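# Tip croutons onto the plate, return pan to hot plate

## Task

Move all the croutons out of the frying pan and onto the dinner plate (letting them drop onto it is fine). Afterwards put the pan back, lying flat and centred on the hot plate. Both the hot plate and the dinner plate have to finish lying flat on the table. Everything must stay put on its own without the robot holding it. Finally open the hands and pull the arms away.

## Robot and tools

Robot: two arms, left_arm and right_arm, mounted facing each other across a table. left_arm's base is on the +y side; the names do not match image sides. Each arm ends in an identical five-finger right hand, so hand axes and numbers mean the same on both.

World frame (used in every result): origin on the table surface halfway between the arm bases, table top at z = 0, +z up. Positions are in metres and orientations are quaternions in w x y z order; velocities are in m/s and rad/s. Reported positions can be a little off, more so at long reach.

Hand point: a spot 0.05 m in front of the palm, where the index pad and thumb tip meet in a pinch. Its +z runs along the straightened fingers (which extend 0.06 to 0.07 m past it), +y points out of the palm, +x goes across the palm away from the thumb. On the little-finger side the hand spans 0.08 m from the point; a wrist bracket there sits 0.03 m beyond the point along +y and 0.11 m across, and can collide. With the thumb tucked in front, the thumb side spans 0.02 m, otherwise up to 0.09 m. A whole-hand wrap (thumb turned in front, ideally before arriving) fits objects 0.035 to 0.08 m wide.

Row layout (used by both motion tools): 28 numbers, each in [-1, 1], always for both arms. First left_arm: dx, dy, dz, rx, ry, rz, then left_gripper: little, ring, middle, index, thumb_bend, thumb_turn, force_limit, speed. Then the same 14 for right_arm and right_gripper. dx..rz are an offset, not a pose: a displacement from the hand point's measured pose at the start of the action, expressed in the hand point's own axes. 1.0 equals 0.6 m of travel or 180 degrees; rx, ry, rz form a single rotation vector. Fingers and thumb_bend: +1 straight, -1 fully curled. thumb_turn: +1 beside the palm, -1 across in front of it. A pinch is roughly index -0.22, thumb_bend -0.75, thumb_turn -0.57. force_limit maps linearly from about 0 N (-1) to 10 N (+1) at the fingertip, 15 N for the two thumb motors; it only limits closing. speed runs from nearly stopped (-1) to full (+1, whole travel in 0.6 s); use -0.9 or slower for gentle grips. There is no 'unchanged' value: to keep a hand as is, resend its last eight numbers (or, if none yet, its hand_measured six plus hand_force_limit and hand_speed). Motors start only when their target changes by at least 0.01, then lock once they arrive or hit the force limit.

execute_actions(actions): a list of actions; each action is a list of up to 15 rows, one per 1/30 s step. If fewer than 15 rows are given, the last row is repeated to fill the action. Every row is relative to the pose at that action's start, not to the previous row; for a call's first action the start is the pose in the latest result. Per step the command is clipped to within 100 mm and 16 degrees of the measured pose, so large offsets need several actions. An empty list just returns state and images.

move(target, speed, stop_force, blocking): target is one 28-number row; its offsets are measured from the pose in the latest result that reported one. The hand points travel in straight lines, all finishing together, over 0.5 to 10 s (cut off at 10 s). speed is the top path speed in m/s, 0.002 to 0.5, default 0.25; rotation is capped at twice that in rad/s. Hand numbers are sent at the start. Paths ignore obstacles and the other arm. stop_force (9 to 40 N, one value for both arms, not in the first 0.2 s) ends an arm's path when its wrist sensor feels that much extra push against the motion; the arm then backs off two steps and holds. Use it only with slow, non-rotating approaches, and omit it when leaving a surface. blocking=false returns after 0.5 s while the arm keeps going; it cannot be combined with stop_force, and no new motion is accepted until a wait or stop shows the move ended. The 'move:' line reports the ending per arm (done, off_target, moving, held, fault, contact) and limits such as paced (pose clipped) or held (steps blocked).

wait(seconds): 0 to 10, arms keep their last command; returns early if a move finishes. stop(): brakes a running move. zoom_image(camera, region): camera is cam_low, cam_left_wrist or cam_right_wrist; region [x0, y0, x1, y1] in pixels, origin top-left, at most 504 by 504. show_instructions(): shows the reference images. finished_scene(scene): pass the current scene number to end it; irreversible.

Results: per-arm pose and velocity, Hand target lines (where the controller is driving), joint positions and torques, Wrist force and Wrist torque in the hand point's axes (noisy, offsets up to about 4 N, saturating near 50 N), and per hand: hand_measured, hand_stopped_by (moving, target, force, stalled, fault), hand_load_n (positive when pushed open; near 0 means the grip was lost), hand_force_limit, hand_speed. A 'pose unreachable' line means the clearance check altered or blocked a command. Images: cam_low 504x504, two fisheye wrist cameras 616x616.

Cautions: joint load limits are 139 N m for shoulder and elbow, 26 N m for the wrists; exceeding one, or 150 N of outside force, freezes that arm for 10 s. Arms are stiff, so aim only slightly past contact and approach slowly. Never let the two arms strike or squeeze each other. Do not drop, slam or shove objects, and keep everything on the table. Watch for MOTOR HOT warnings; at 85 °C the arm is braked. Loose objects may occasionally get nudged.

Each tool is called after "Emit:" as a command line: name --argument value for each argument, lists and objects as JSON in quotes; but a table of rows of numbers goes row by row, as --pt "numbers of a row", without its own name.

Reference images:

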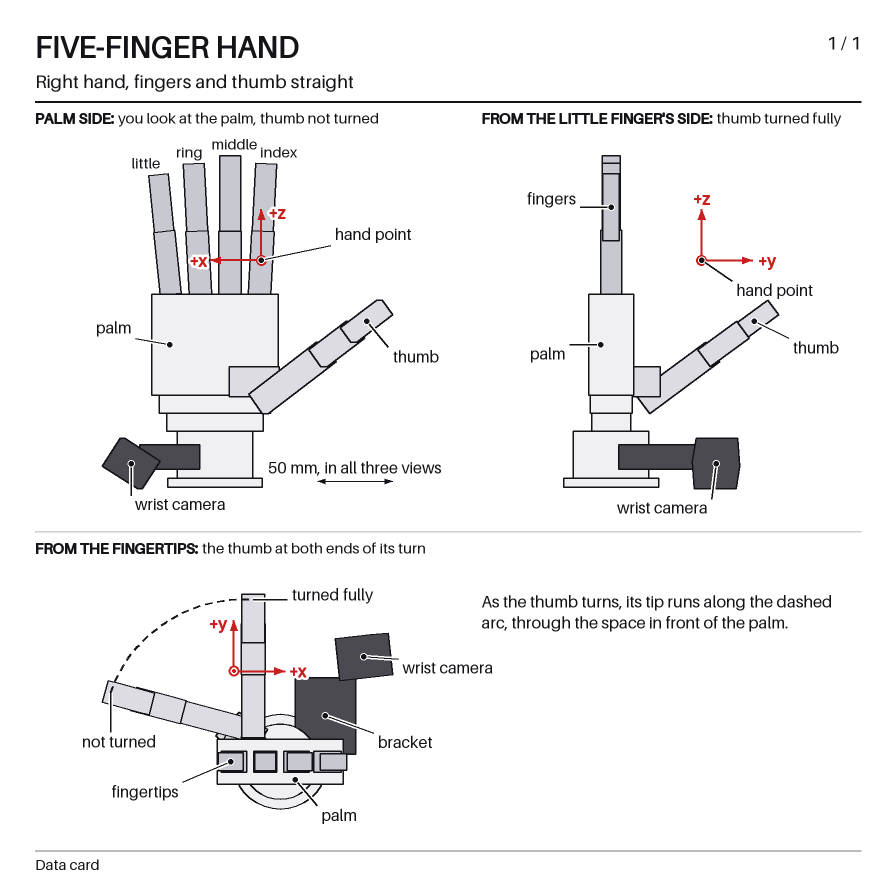

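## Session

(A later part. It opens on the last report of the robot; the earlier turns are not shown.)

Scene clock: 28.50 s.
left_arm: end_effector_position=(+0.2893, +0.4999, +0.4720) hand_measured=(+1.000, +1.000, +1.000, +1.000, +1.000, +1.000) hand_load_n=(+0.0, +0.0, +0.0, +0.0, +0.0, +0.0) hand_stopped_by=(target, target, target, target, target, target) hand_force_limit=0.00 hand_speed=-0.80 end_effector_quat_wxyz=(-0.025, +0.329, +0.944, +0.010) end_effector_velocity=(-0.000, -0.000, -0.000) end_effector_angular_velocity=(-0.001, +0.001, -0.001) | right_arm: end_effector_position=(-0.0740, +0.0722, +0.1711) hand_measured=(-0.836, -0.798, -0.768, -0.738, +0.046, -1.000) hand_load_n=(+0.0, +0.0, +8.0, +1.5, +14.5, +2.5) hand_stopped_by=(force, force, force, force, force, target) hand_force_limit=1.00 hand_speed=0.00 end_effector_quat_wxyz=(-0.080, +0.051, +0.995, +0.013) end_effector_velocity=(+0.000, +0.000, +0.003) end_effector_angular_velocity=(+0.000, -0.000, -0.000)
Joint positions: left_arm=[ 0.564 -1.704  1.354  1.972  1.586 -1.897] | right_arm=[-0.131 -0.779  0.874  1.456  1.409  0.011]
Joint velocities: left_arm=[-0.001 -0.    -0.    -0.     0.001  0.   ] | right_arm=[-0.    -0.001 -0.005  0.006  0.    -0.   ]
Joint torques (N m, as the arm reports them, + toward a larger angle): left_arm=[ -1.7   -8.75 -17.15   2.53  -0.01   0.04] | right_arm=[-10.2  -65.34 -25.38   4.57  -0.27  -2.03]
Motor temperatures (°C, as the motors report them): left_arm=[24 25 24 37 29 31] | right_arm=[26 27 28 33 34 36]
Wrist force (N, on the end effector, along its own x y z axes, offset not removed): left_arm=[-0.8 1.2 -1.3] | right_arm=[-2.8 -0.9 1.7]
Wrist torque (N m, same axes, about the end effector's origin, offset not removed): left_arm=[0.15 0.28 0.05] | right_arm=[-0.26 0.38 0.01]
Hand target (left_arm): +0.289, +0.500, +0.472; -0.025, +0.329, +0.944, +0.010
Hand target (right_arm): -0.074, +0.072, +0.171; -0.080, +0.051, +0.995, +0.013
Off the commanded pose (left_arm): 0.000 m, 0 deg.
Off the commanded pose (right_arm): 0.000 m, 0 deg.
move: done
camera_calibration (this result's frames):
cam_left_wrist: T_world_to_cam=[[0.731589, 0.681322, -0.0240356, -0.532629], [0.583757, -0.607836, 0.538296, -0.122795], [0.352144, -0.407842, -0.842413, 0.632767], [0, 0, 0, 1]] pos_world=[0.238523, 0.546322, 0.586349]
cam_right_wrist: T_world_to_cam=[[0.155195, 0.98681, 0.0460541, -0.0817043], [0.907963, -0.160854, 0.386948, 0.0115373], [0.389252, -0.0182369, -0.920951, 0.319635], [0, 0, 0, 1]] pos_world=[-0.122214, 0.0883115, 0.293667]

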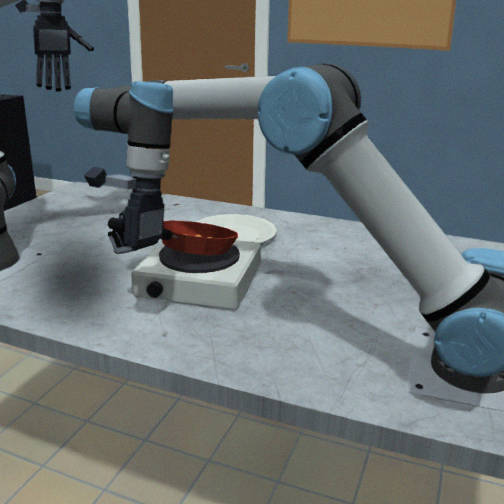

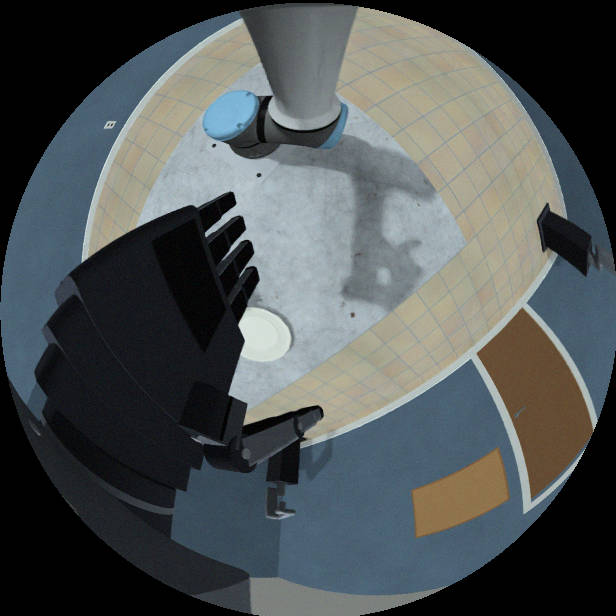

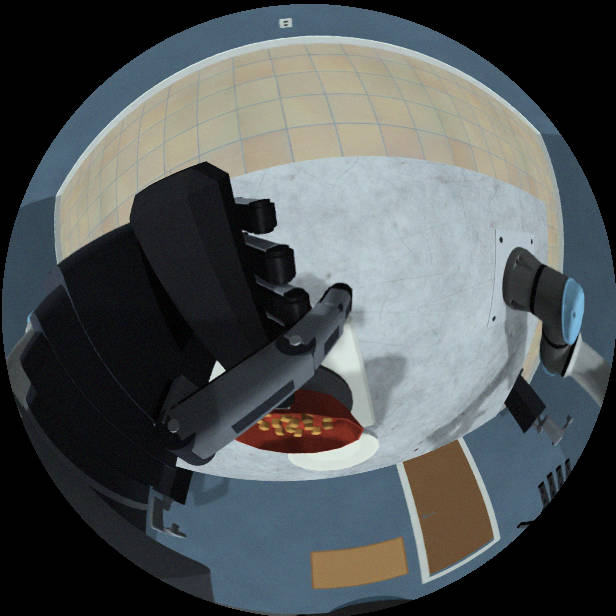

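Emit:
move --target '[0,0,0,0,0,0,1,1,1,1,1,1,0,-0.8,-0.016,0,0.1,0,0,0,-0.98,-0.98,-0.98,-0.98,-1,-1,1,0]' --speed 0.04

Emit:
move --target '[0,0,0,0,0,0,1,1,1,1,1,1,0,-0.8,0,0,0,0,0,0,1,1,1,1,1,-1,1,0]'

Emit:
move --target '[0,0,0,0,0,0,1,1,1,1,1,1,0,-0.8,0.02,-0.22,-0.058,0,0,0,1,1,1,1,1,-1,1,0]' --speed 0.1

Emit:
move --target '[0,0,0,0,0,0,1,1,1,1,1,1,0,-0.8,0,0,0,-0.49,0,0,1,1,1,1,1,-1,1,0]'

Emit:
move --target '[0,0,0,0,0,0,1,1,1,1,1,1,0,-0.8,0,0,0.2,0,0,0,1,1,1,1,1,-1,1,0]' --speed 0.06 --stop_force 9

Emit:
zoom_image --camera "cam_low" --region '[60,170,280,340]'

Scene clock: 32.70 s.
left_arm: end_effector_position=(+0.2893, +0.4999, +0.4720) hand_measured=(+1.000, +1.000, +1.000, +1.000, +1.000, +1.000) hand_load_n=(+0.0, +0.0, +0.0, +0.0, +0.0, +0.0) hand_stopped_by=(target, target, target, target, target, target) hand_force_limit=0.00 hand_speed=-0.80 end_effector_quat_wxyz=(-0.025, +0.329, +0.944, +0.010) end_effector_velocity=(+0.000, -0.000, -0.000) end_effector_angular_velocity=(+0.001, -0.000, -0.001) | right_arm: end_effector_position=(-0.0741, +0.0733, +0.1108) hand_measured=(-0.834, -0.798, -0.768, -0.738, +0.046, -1.000) hand_load_n=(+2.5, +0.0, +8.0, +0.0, +14.5, +2.5) hand_stopped_by=(force, force, force, force, force, target) hand_force_limit=1.00 hand_speed=0.00 end_effector_quat_wxyz=(-0.080, +0.051, +0.995, +0.013) end_effector_velocity=(-0.000, +0.000, -0.003) end_effector_angular_velocity=(+0.000, -0.000, +0.001)
Joint positions: left_arm=[ 0.564 -1.704  1.354  1.972  1.586 -1.897] | right_arm=[-0.131 -0.747  0.973  1.326  1.41   0.012]
Joint velocities: left_arm=[-0.001 -0.     0.     0.    -0.001  0.   ] | right_arm=[ 0.     0.002  0.004 -0.007  0.    -0.001]
Joint torques (N m, as the arm reports them, + toward a larger angle): left_arm=[ -2.24  -7.65 -15.48   2.31   0.28  -0.04] | right_arm=[ 11.8  -42.95 -11.03   0.73   0.68   1.97]
Motor temperatures (°C, as the motors report them): left_arm=[24 25 24 37 29 31] | right_arm=[26 27 28 33 34 36]
Wrist force (N, on the end effector, along its own x y z axes, offset not removed): left_arm=[0.0 1.0 -0.6] | right_arm=[2.7 -2.8 0.3]
Wrist torque (N m, same axes, about the end effector's origin, offset not removed): left_arm=[0.08 0.12 0.15] | right_arm=[-0.34 -0.16 0.19]
Hand target (left_arm): +0.289, +0.500, +0.472; -0.025, +0.329, +0.944, +0.010
Hand target (right_arm): -0.074, +0.073, +0.110; -0.080, +0.051, +0.995, +0.013
Off the commanded pose (left_arm): 0.000 m, 0 deg.
Off the commanded pose (right_arm): 0.000 m, 0 deg.
move: done
camera_calibration (this result's frames):
cam_left_wrist: T_world_to_cam=[[0.731589, 0.681322, -0.0240354, -0.532629], [0.583757, -0.607836, 0.538296, -0.122795], [0.352144, -0.407842, -0.842413, 0.632767], [0, 0, 0, 1]] pos_world=[0.238523, 0.546322, 0.586349]
cam_right_wrist: T_world_to_cam=[[0.155192, 0.986812, 0.0460157, -0.0799597], [0.907945, -0.160834, 0.386999, 0.0351659], [0.389296, -0.0182793, -0.920931, 0.264122], [0, 0, 0, 1]] pos_world=[-0.122341, 0.089389, 0.233308]

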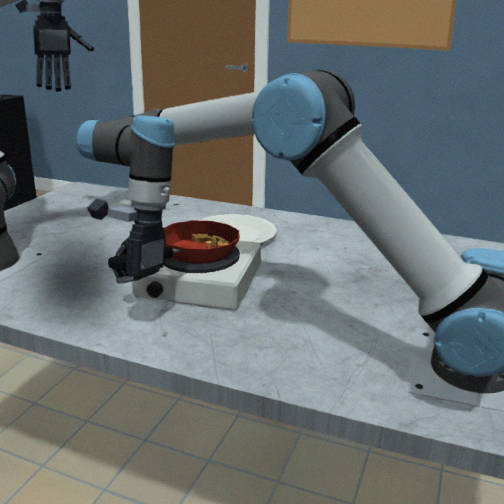

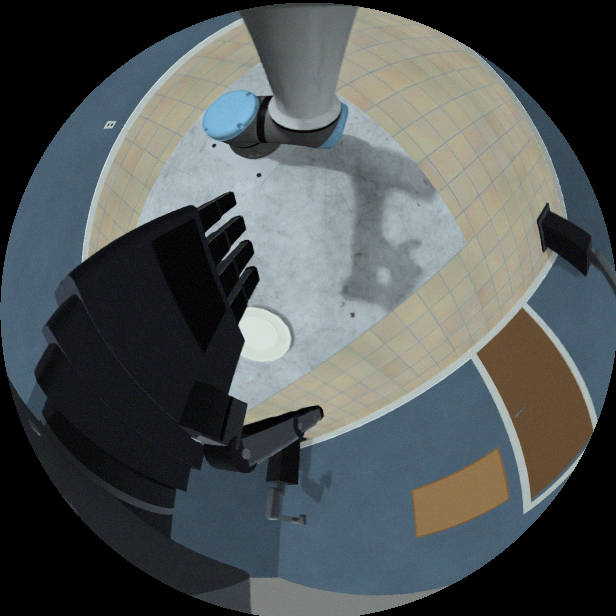

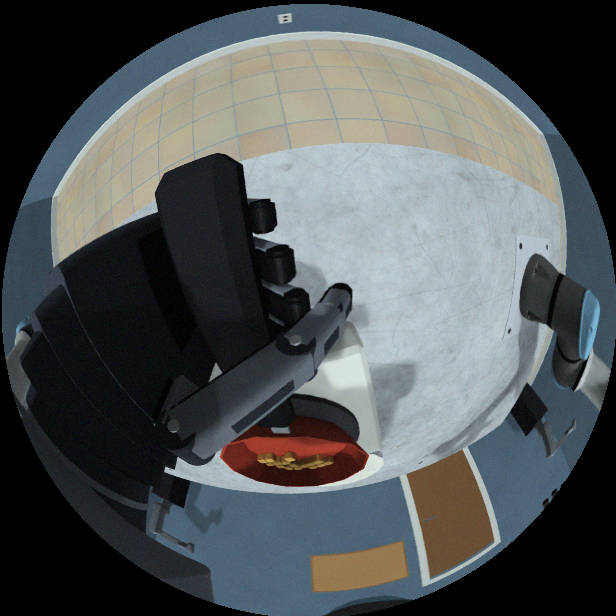

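Scene clock: 34.10 s.
left_arm: end_effector_position=(+0.2893, +0.4999, +0.4720) hand_measured=(+1.000, +1.000, +1.000, +1.000, +1.000, +1.000) hand_load_n=(+0.0, +0.0, +0.0, +0.0, +0.0, +0.0) hand_stopped_by=(target, target, target, target, target, target) hand_force_limit=0.00 hand_speed=-0.80 end_effector_quat_wxyz=(-0.025, +0.329, +0.944, +0.010) end_effector_velocity=(-0.000, -0.000, -0.000) end_effector_angular_velocity=(+0.001, +0.001, -0.001) | right_arm: end_effector_position=(-0.0741, +0.0733, +0.1108) hand_measured=(+1.000, +1.000, +1.000, +1.000, +1.000, -1.000) hand_load_n=(+0.0, +0.0, +0.0, +0.0, +0.0, +0.0) hand_stopped_by=(target, target, target, target, target, target) hand_force_limit=1.00 hand_speed=0.00 end_effector_quat_wxyz=(-0.080, +0.051, +0.995, +0.013) end_effector_velocity=(+0.000, +0.000, +0.000) end_effector_angular_velocity=(+0.001, -0.001, -0.000)
Joint positions: left_arm=[ 0.564 -1.704  1.354  1.972  1.586 -1.897] | right_arm=[-0.131 -0.747  0.973  1.326  1.41   0.012]
Joint velocities: left_arm=[-0.001  0.     0.     0.001  0.    -0.   ] | right_arm=[-0.    -0.    -0.    -0.     0.001  0.   ]
Joint torques (N m, as the arm reports them, + toward a larger angle): left_arm=[ -3.25  -7.72 -16.23   2.46  -0.01   0.01] | right_arm=[ 12.52 -64.27 -26.27   4.17   0.48   1.48]
Motor temperatures (°C, as the motors report them): left_arm=[24 25 24 37 29 31] | right_arm=[26 27 28 33 34 36]
Wrist force (N, on the end effector, along its own x y z axes, offset not removed): left_arm=[-0.8 0.8 -0.2] | right_arm=[2.6 -2.3 0.8]
Wrist torque (N m, same axes, about the end effector's origin, offset not removed): left_arm=[-0.03 0.26 0.06] | right_arm=[-0.44 -0.39 0.00]
Hand target (left_arm): +0.289, +0.500, +0.472; -0.025, +0.329, +0.944, +0.010
Hand target (right_arm): -0.074, +0.073, +0.111; -0.080, +0.051, +0.995, +0.013
Off the commanded pose (left_arm): 0.000 m, 0 deg.
Off the commanded pose (right_arm): 0.000 m, 0 deg.
move: done
camera_calibration (this result's frames):
cam_left_wrist: T_world_to_cam=[[0.731589, 0.681322, -0.0240355, -0.532629], [0.583757, -0.607836, 0.538296, -0.122795], [0.352143, -0.407842, -0.842413, 0.632767], [0, 0, 0, 1]] pos_world=[0.238523, 0.546322, 0.586349]
cam_right_wrist: T_world_to_cam=[[0.155194, 0.986812, 0.0460132, -0.0799587], [0.907945, -0.160835, 0.386999, 0.0351663], [0.389296, -0.0182823, -0.920931, 0.264122], [0, 0, 0, 1]] pos_world=[-0.122342, 0.089389, 0.233308]

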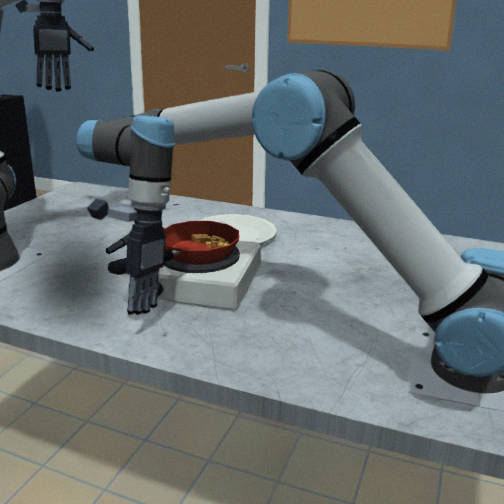

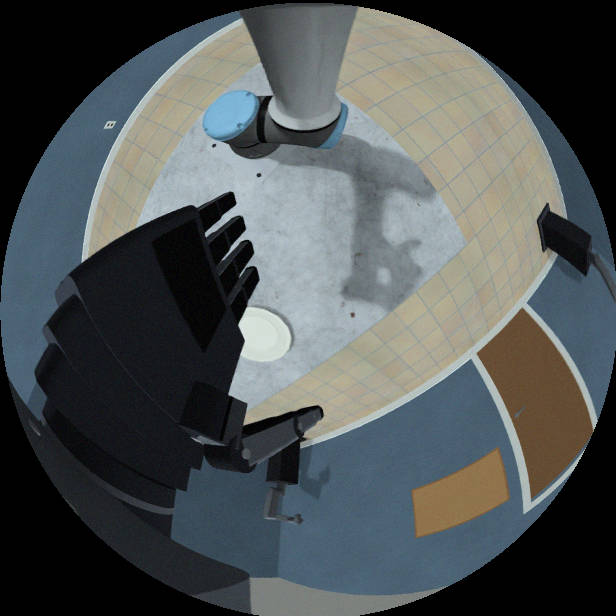

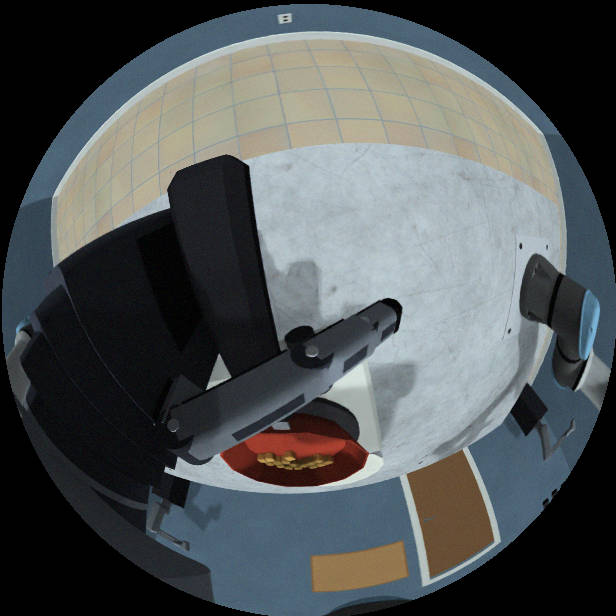

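Scene clock: 36.03 s.
left_arm: end_effector_position=(+0.2893, +0.4999, +0.4720) hand_measured=(+1.000, +1.000, +1.000, +1.000, +1.000, +1.000) hand_load_n=(+0.0, +0.0, +0.0, +0.0, +0.0, +0.0) hand_stopped_by=(target, target, target, target, target, target) hand_force_limit=0.00 hand_speed=-0.80 end_effector_quat_wxyz=(-0.025, +0.329, +0.944, +0.010) end_effector_velocity=(+0.000, +0.000, -0.000) end_effector_angular_velocity=(+0.001, +0.000, +0.001) | right_arm: end_effector_position=(-0.0939, -0.0576, +0.1447) hand_measured=(+1.000, +1.000, +1.000, +1.000, +1.000, -1.000) hand_load_n=(+0.0, +0.0, +0.0, +0.0, +0.0, +0.0) hand_stopped_by=(target, target, target, target, target, target) hand_force_limit=1.00 hand_speed=0.00 end_effector_quat_wxyz=(-0.080, +0.051, +0.995, +0.013) end_effector_velocity=(-0.000, -0.003, +0.001) end_effector_angular_velocity=(+0.001, +0.001, -0.001)
Joint positions: left_arm=[ 0.564 -1.704  1.354  1.972  1.586 -1.897] | right_arm=[-0.114 -1.086  1.453  1.182  1.41   0.029]
Joint velocities: left_arm=[ 0.001  0.     0.     0.    -0.     0.   ] | right_arm=[ 0.    -0.007  0.008 -0.002 -0.001  0.001]
Joint torques (N m, as the arm reports them, + toward a larger angle): left_arm=[ -1.08  -8.3  -15.39   2.74   0.02   0.19] | right_arm=[ 13.77 -49.85  -9.6    0.19  -2.58   2.08]
Motor temperatures (°C, as the motors report them): left_arm=[24 25 24 37 29 31] | right_arm=[26 27 28 33 34 36]
Wrist force (N, on the end effector, along its own x y z axes, offset not removed): left_arm=[0.2 0.8 -0.6] | right_arm=[-1.7 -4.9 -2.1]
Wrist torque (N m, same axes, about the end effector's origin, offset not removed): left_arm=[-0.12 0.07 0.10] | right_arm=[-0.77 0.29 -0.12]
Hand target (left_arm): +0.289, +0.500, +0.472; -0.025, +0.329, +0.944, +0.010
Hand target (right_arm): -0.094, -0.058, +0.145; -0.080, +0.051, +0.995, +0.013
Off the commanded pose (left_arm): 0.000 m, 0 deg.
Off the commanded pose (right_arm): 0.000 m, 0 deg.
move: done
camera_calibration (this result's frames):
cam_left_wrist: T_world_to_cam=[[0.731589, 0.681322, -0.0240354, -0.532629], [0.583757, -0.607836, 0.538296, -0.122795], [0.352144, -0.407843, -0.842413, 0.632767], [0, 0, 0, 1]] pos_world=[0.238523, 0.546322, 0.586349]
cam_right_wrist: T_world_to_cam=[[0.155195, 0.986816, 0.0459197, 0.0507208], [0.907899, -0.160798, 0.387123, 0.0190096], [0.389403, -0.0183892, -0.920884, 0.300674], [0, 0, 0, 1]] pos_world=[-0.142214, -0.0414663, 0.267198]

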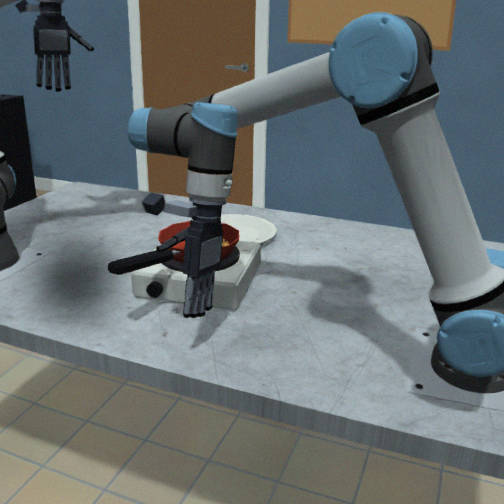

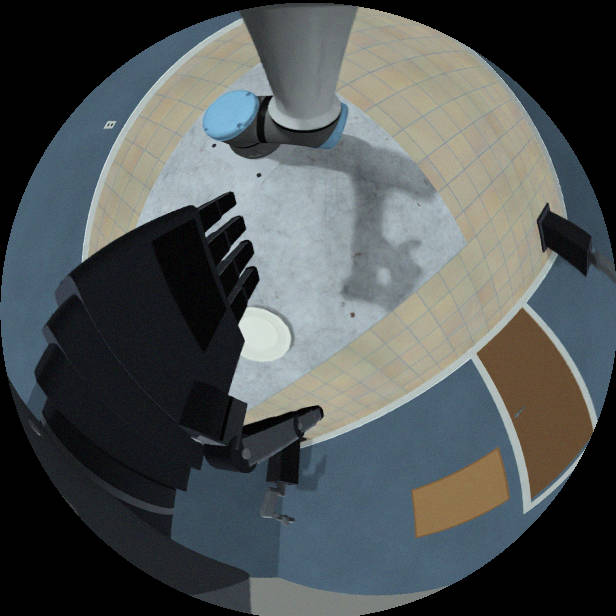

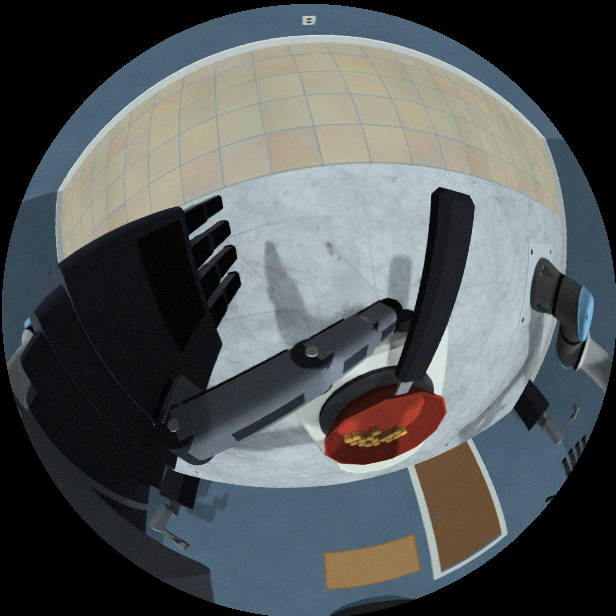

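Scene clock: 39.77 s.
left_arm: end_effector_position=(+0.2893, +0.4999, +0.4720) hand_measured=(+1.000, +1.000, +1.000, +1.000, +1.000, +1.000) hand_load_n=(+0.0, +0.0, +0.0, +0.0, +0.0, +0.0) hand_stopped_by=(target, target, target, target, target, target) hand_force_limit=0.00 hand_speed=-0.80 end_effector_quat_wxyz=(-0.025, +0.329, +0.944, +0.010) end_effector_velocity=(+0.000, -0.000, +0.000) end_effector_angular_velocity=(-0.000, -0.001, -0.001) | right_arm: end_effector_position=(-0.0940, -0.0577, +0.1447) hand_measured=(+1.000, +1.000, +1.000, +1.000, +1.000, -1.000) hand_load_n=(+0.0, +0.0, +0.0, +0.0, +0.0, +0.0) hand_stopped_by=(target, target, target, target, target, target) hand_force_limit=1.00 hand_speed=0.00 end_effector_quat_wxyz=(-0.022, +0.093, +0.707, +0.701) end_effector_velocity=(-0.000, +0.001, -0.000) end_effector_angular_velocity=(+0.016, -0.003, -0.001)
Joint positions: left_arm=[ 0.564 -1.704  1.354  1.972  1.586 -1.897] | right_arm=[ 0.071 -1.184  2.362 -1.161  1.78   0.165]
Joint velocities: left_arm=[-0.001 -0.    -0.    -0.    -0.001  0.   ] | right_arm=[ 0.     0.012  0.001 -0.03   0.002 -0.005]
Joint torques (N m, as the arm reports them, + toward a larger angle): left_arm=[ -3.07  -8.22 -16.32   2.67  -0.01   0.02] | right_arm=[ 13.17 -17.22  -3.53  -2.65   1.76  -2.01]
Motor temperatures (°C, as the motors report them): left_arm=[24 25 24 37 29 31] | right_arm=[26 27 28 33 34 36]
Wrist force (N, on the end effector, along its own x y z axes, offset not removed): left_arm=[-0.2 2.9 -1.1] | right_arm=[-1.2 -0.2 -0.3]
Wrist torque (N m, same axes, about the end effector's origin, offset not removed): left_arm=[0.38 0.25 0.11] | right_arm=[-0.10 0.21 -0.11]
Hand target (left_arm): +0.289, +0.500, +0.472; -0.025, +0.329, +0.944, +0.010
Hand target (right_arm): -0.094, -0.058, +0.145; -0.022, +0.093, +0.706, +0.702
Off the commanded pose (left_arm): 0.000 m, 0 deg.
Off the commanded pose (right_arm): 0.000 m, 0 deg.
move: done
camera_calibration (this result's frames):
cam_right_wrist: T_world_to_cam=[[0.204554, -0.0417449, 0.977965, -0.138719], [0.767318, -0.613492, -0.186682, 0.0627064], [0.607767, 0.788597, -0.0934607, 0.24804], [0, 0, 0, 1]] pos_world=[-0.170491, -0.162924, 0.170551]

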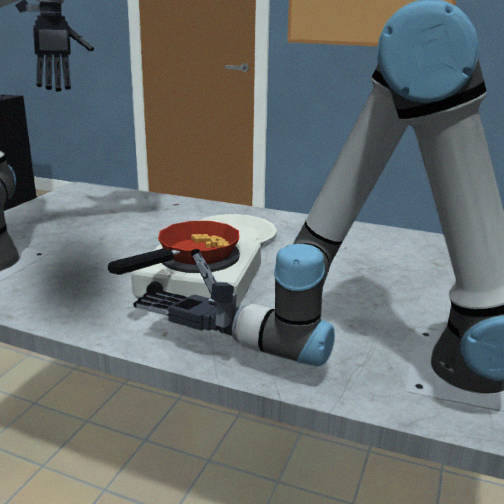

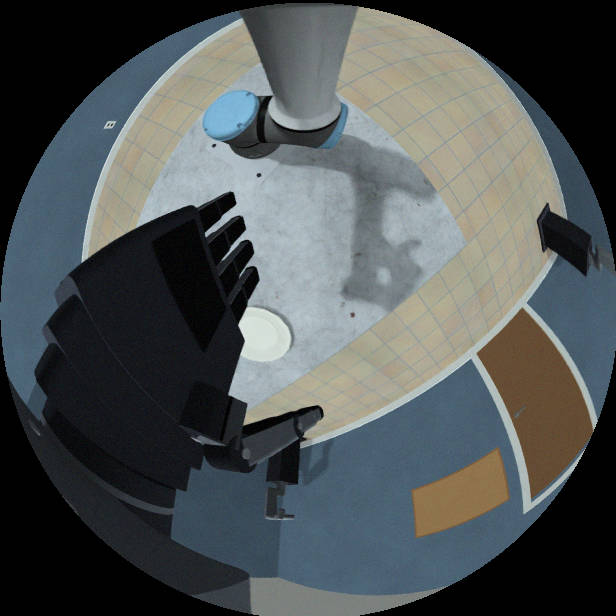

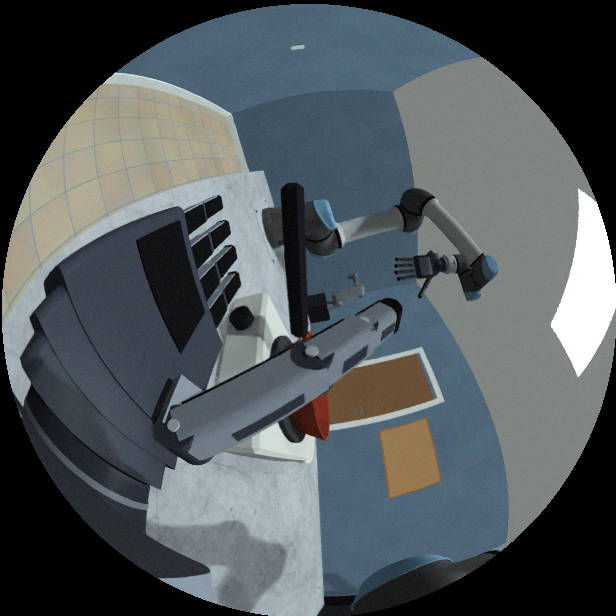

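Scene clock: 42.23 s.
left_arm: end_effector_position=(+0.2893, +0.4999, +0.4720) hand_measured=(+1.000, +1.000, +1.000, +1.000, +1.000, +1.000) hand_load_n=(+0.0, +0.0, +0.0, +0.0, +0.0, +0.0) hand_stopped_by=(target, target, target, target, target, target) hand_force_limit=0.00 hand_speed=-0.80 end_effector_quat_wxyz=(-0.025, +0.329, +0.944, +0.010) end_effector_velocity=(+0.000, +0.000, +0.000) end_effector_angular_velocity=(+0.000, -0.001, -0.000) | right_arm: end_effector_position=(-0.0822, +0.0613, +0.1428) hand_measured=(+1.000, +1.000, +1.000, +1.000, +1.000, -1.000) hand_load_n=(+0.0, +0.0, +0.0, +0.0, +0.0, +0.0) hand_stopped_by=(target, target, target, target, target, target) hand_force_limit=1.00 hand_speed=0.00 end_effector_quat_wxyz=(-0.022, +0.093, +0.707, +0.701) end_effector_velocity=(+0.000, +0.003, -0.000) end_effector_angular_velocity=(-0.001, -0.001, -0.001)
Joint positions: left_arm=[ 0.564 -1.704  1.354  1.972  1.586 -1.897] | right_arm=[ 0.012 -1.034  2.061 -1.011  1.722  0.164]
Joint velocities: left_arm=[-0.001 -0.    -0.001  0.001 -0.001 -0.   ] | right_arm=[-0.001  0.004 -0.008  0.004  0.    -0.001]
Joint torques (N m, as the arm reports them, + toward a larger angle): left_arm=[ -3.27  -8.94 -15.84   2.62   0.3   -0.1 ] | right_arm=[-12.25 -25.13 -18.34   0.17  -2.46  -1.7 ]
Motor temperatures (°C, as the motors report them): left_arm=[24 25 24 37 29 31] | right_arm=[26 27 28 33 34 36]
Wrist force (N, on the end effector, along its own x y z axes, offset not removed): left_arm=[-0.2 1.5 -0.2] | right_arm=[0.9 -2.0 -3.2]
Wrist torque (N m, same axes, about the end effector's origin, offset not removed): left_arm=[0.11 0.21 0.09] | right_arm=[-0.10 0.00 0.10]
Hand target (left_arm): +0.289, +0.500, +0.472; -0.025, +0.329, +0.944, +0.010
Hand target (right_arm): -0.082, +0.062, +0.143; -0.022, +0.093, +0.707, +0.701
Off the commanded pose (left_arm): 0.000 m, 0 deg.
Off the commanded pose (right_arm): 0.000 m, 0 deg.
move: done
camera_calibration (this result's frames):
cam_left_wrist: T_world_to_cam=[[0.731589, 0.681322, -0.0240357, -0.532629], [0.583757, -0.607836, 0.538296, -0.122795], [0.352144, -0.407843, -0.842413, 0.632767], [0, 0, 0, 1]] pos_world=[0.238523, 0.546322, 0.586349]
cam_right_wrist: T_world_to_cam=[[0.204556, -0.0417589, 0.977964, -0.134319], [0.767328, -0.613476, -0.186694, 0.126302], [0.607754, 0.788608, -0.0934475, 0.146847], [0, 0, 0, 1]] pos_world=[-0.158686, -0.0439302, 0.168661]

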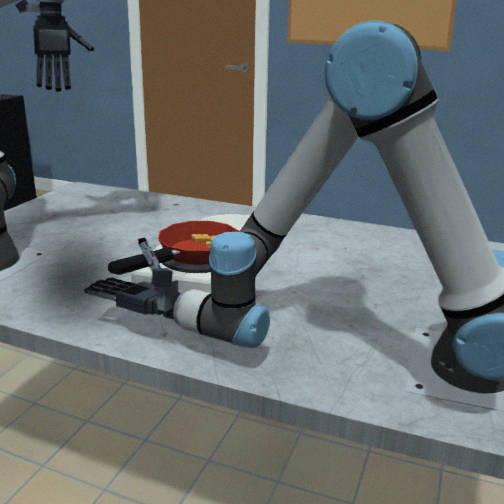

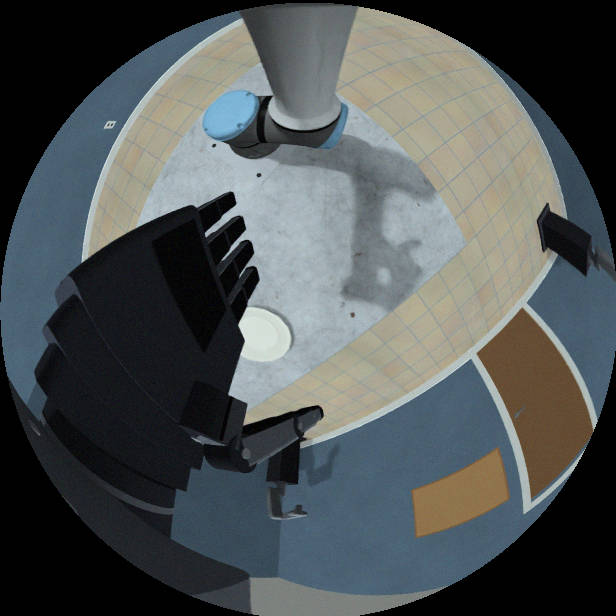

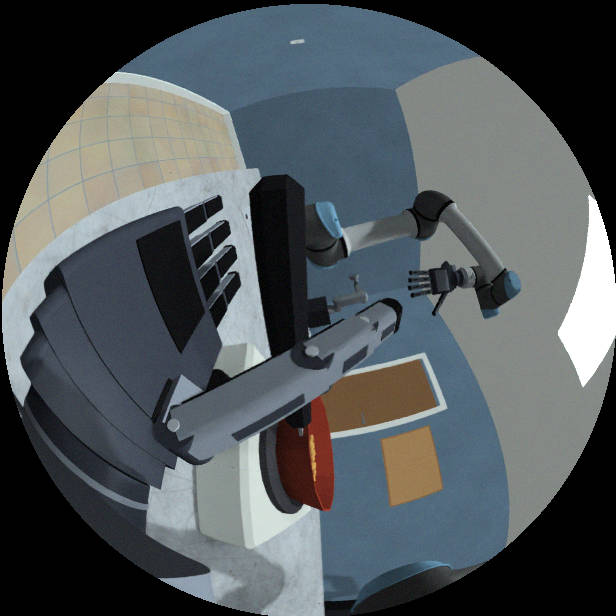

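Region (60, 170, 280, 340) of cam_low's 504x504 image, scaled by 2.291, with more detail than that image has; it fills the top 389 rows of this view, and the rest is white.

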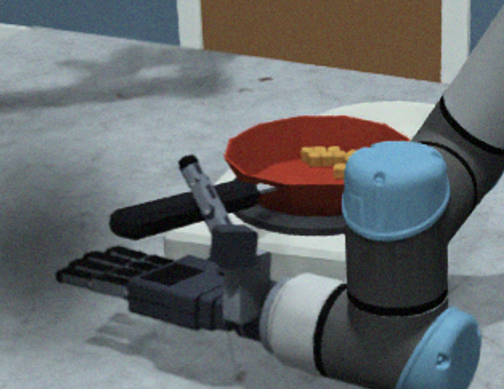

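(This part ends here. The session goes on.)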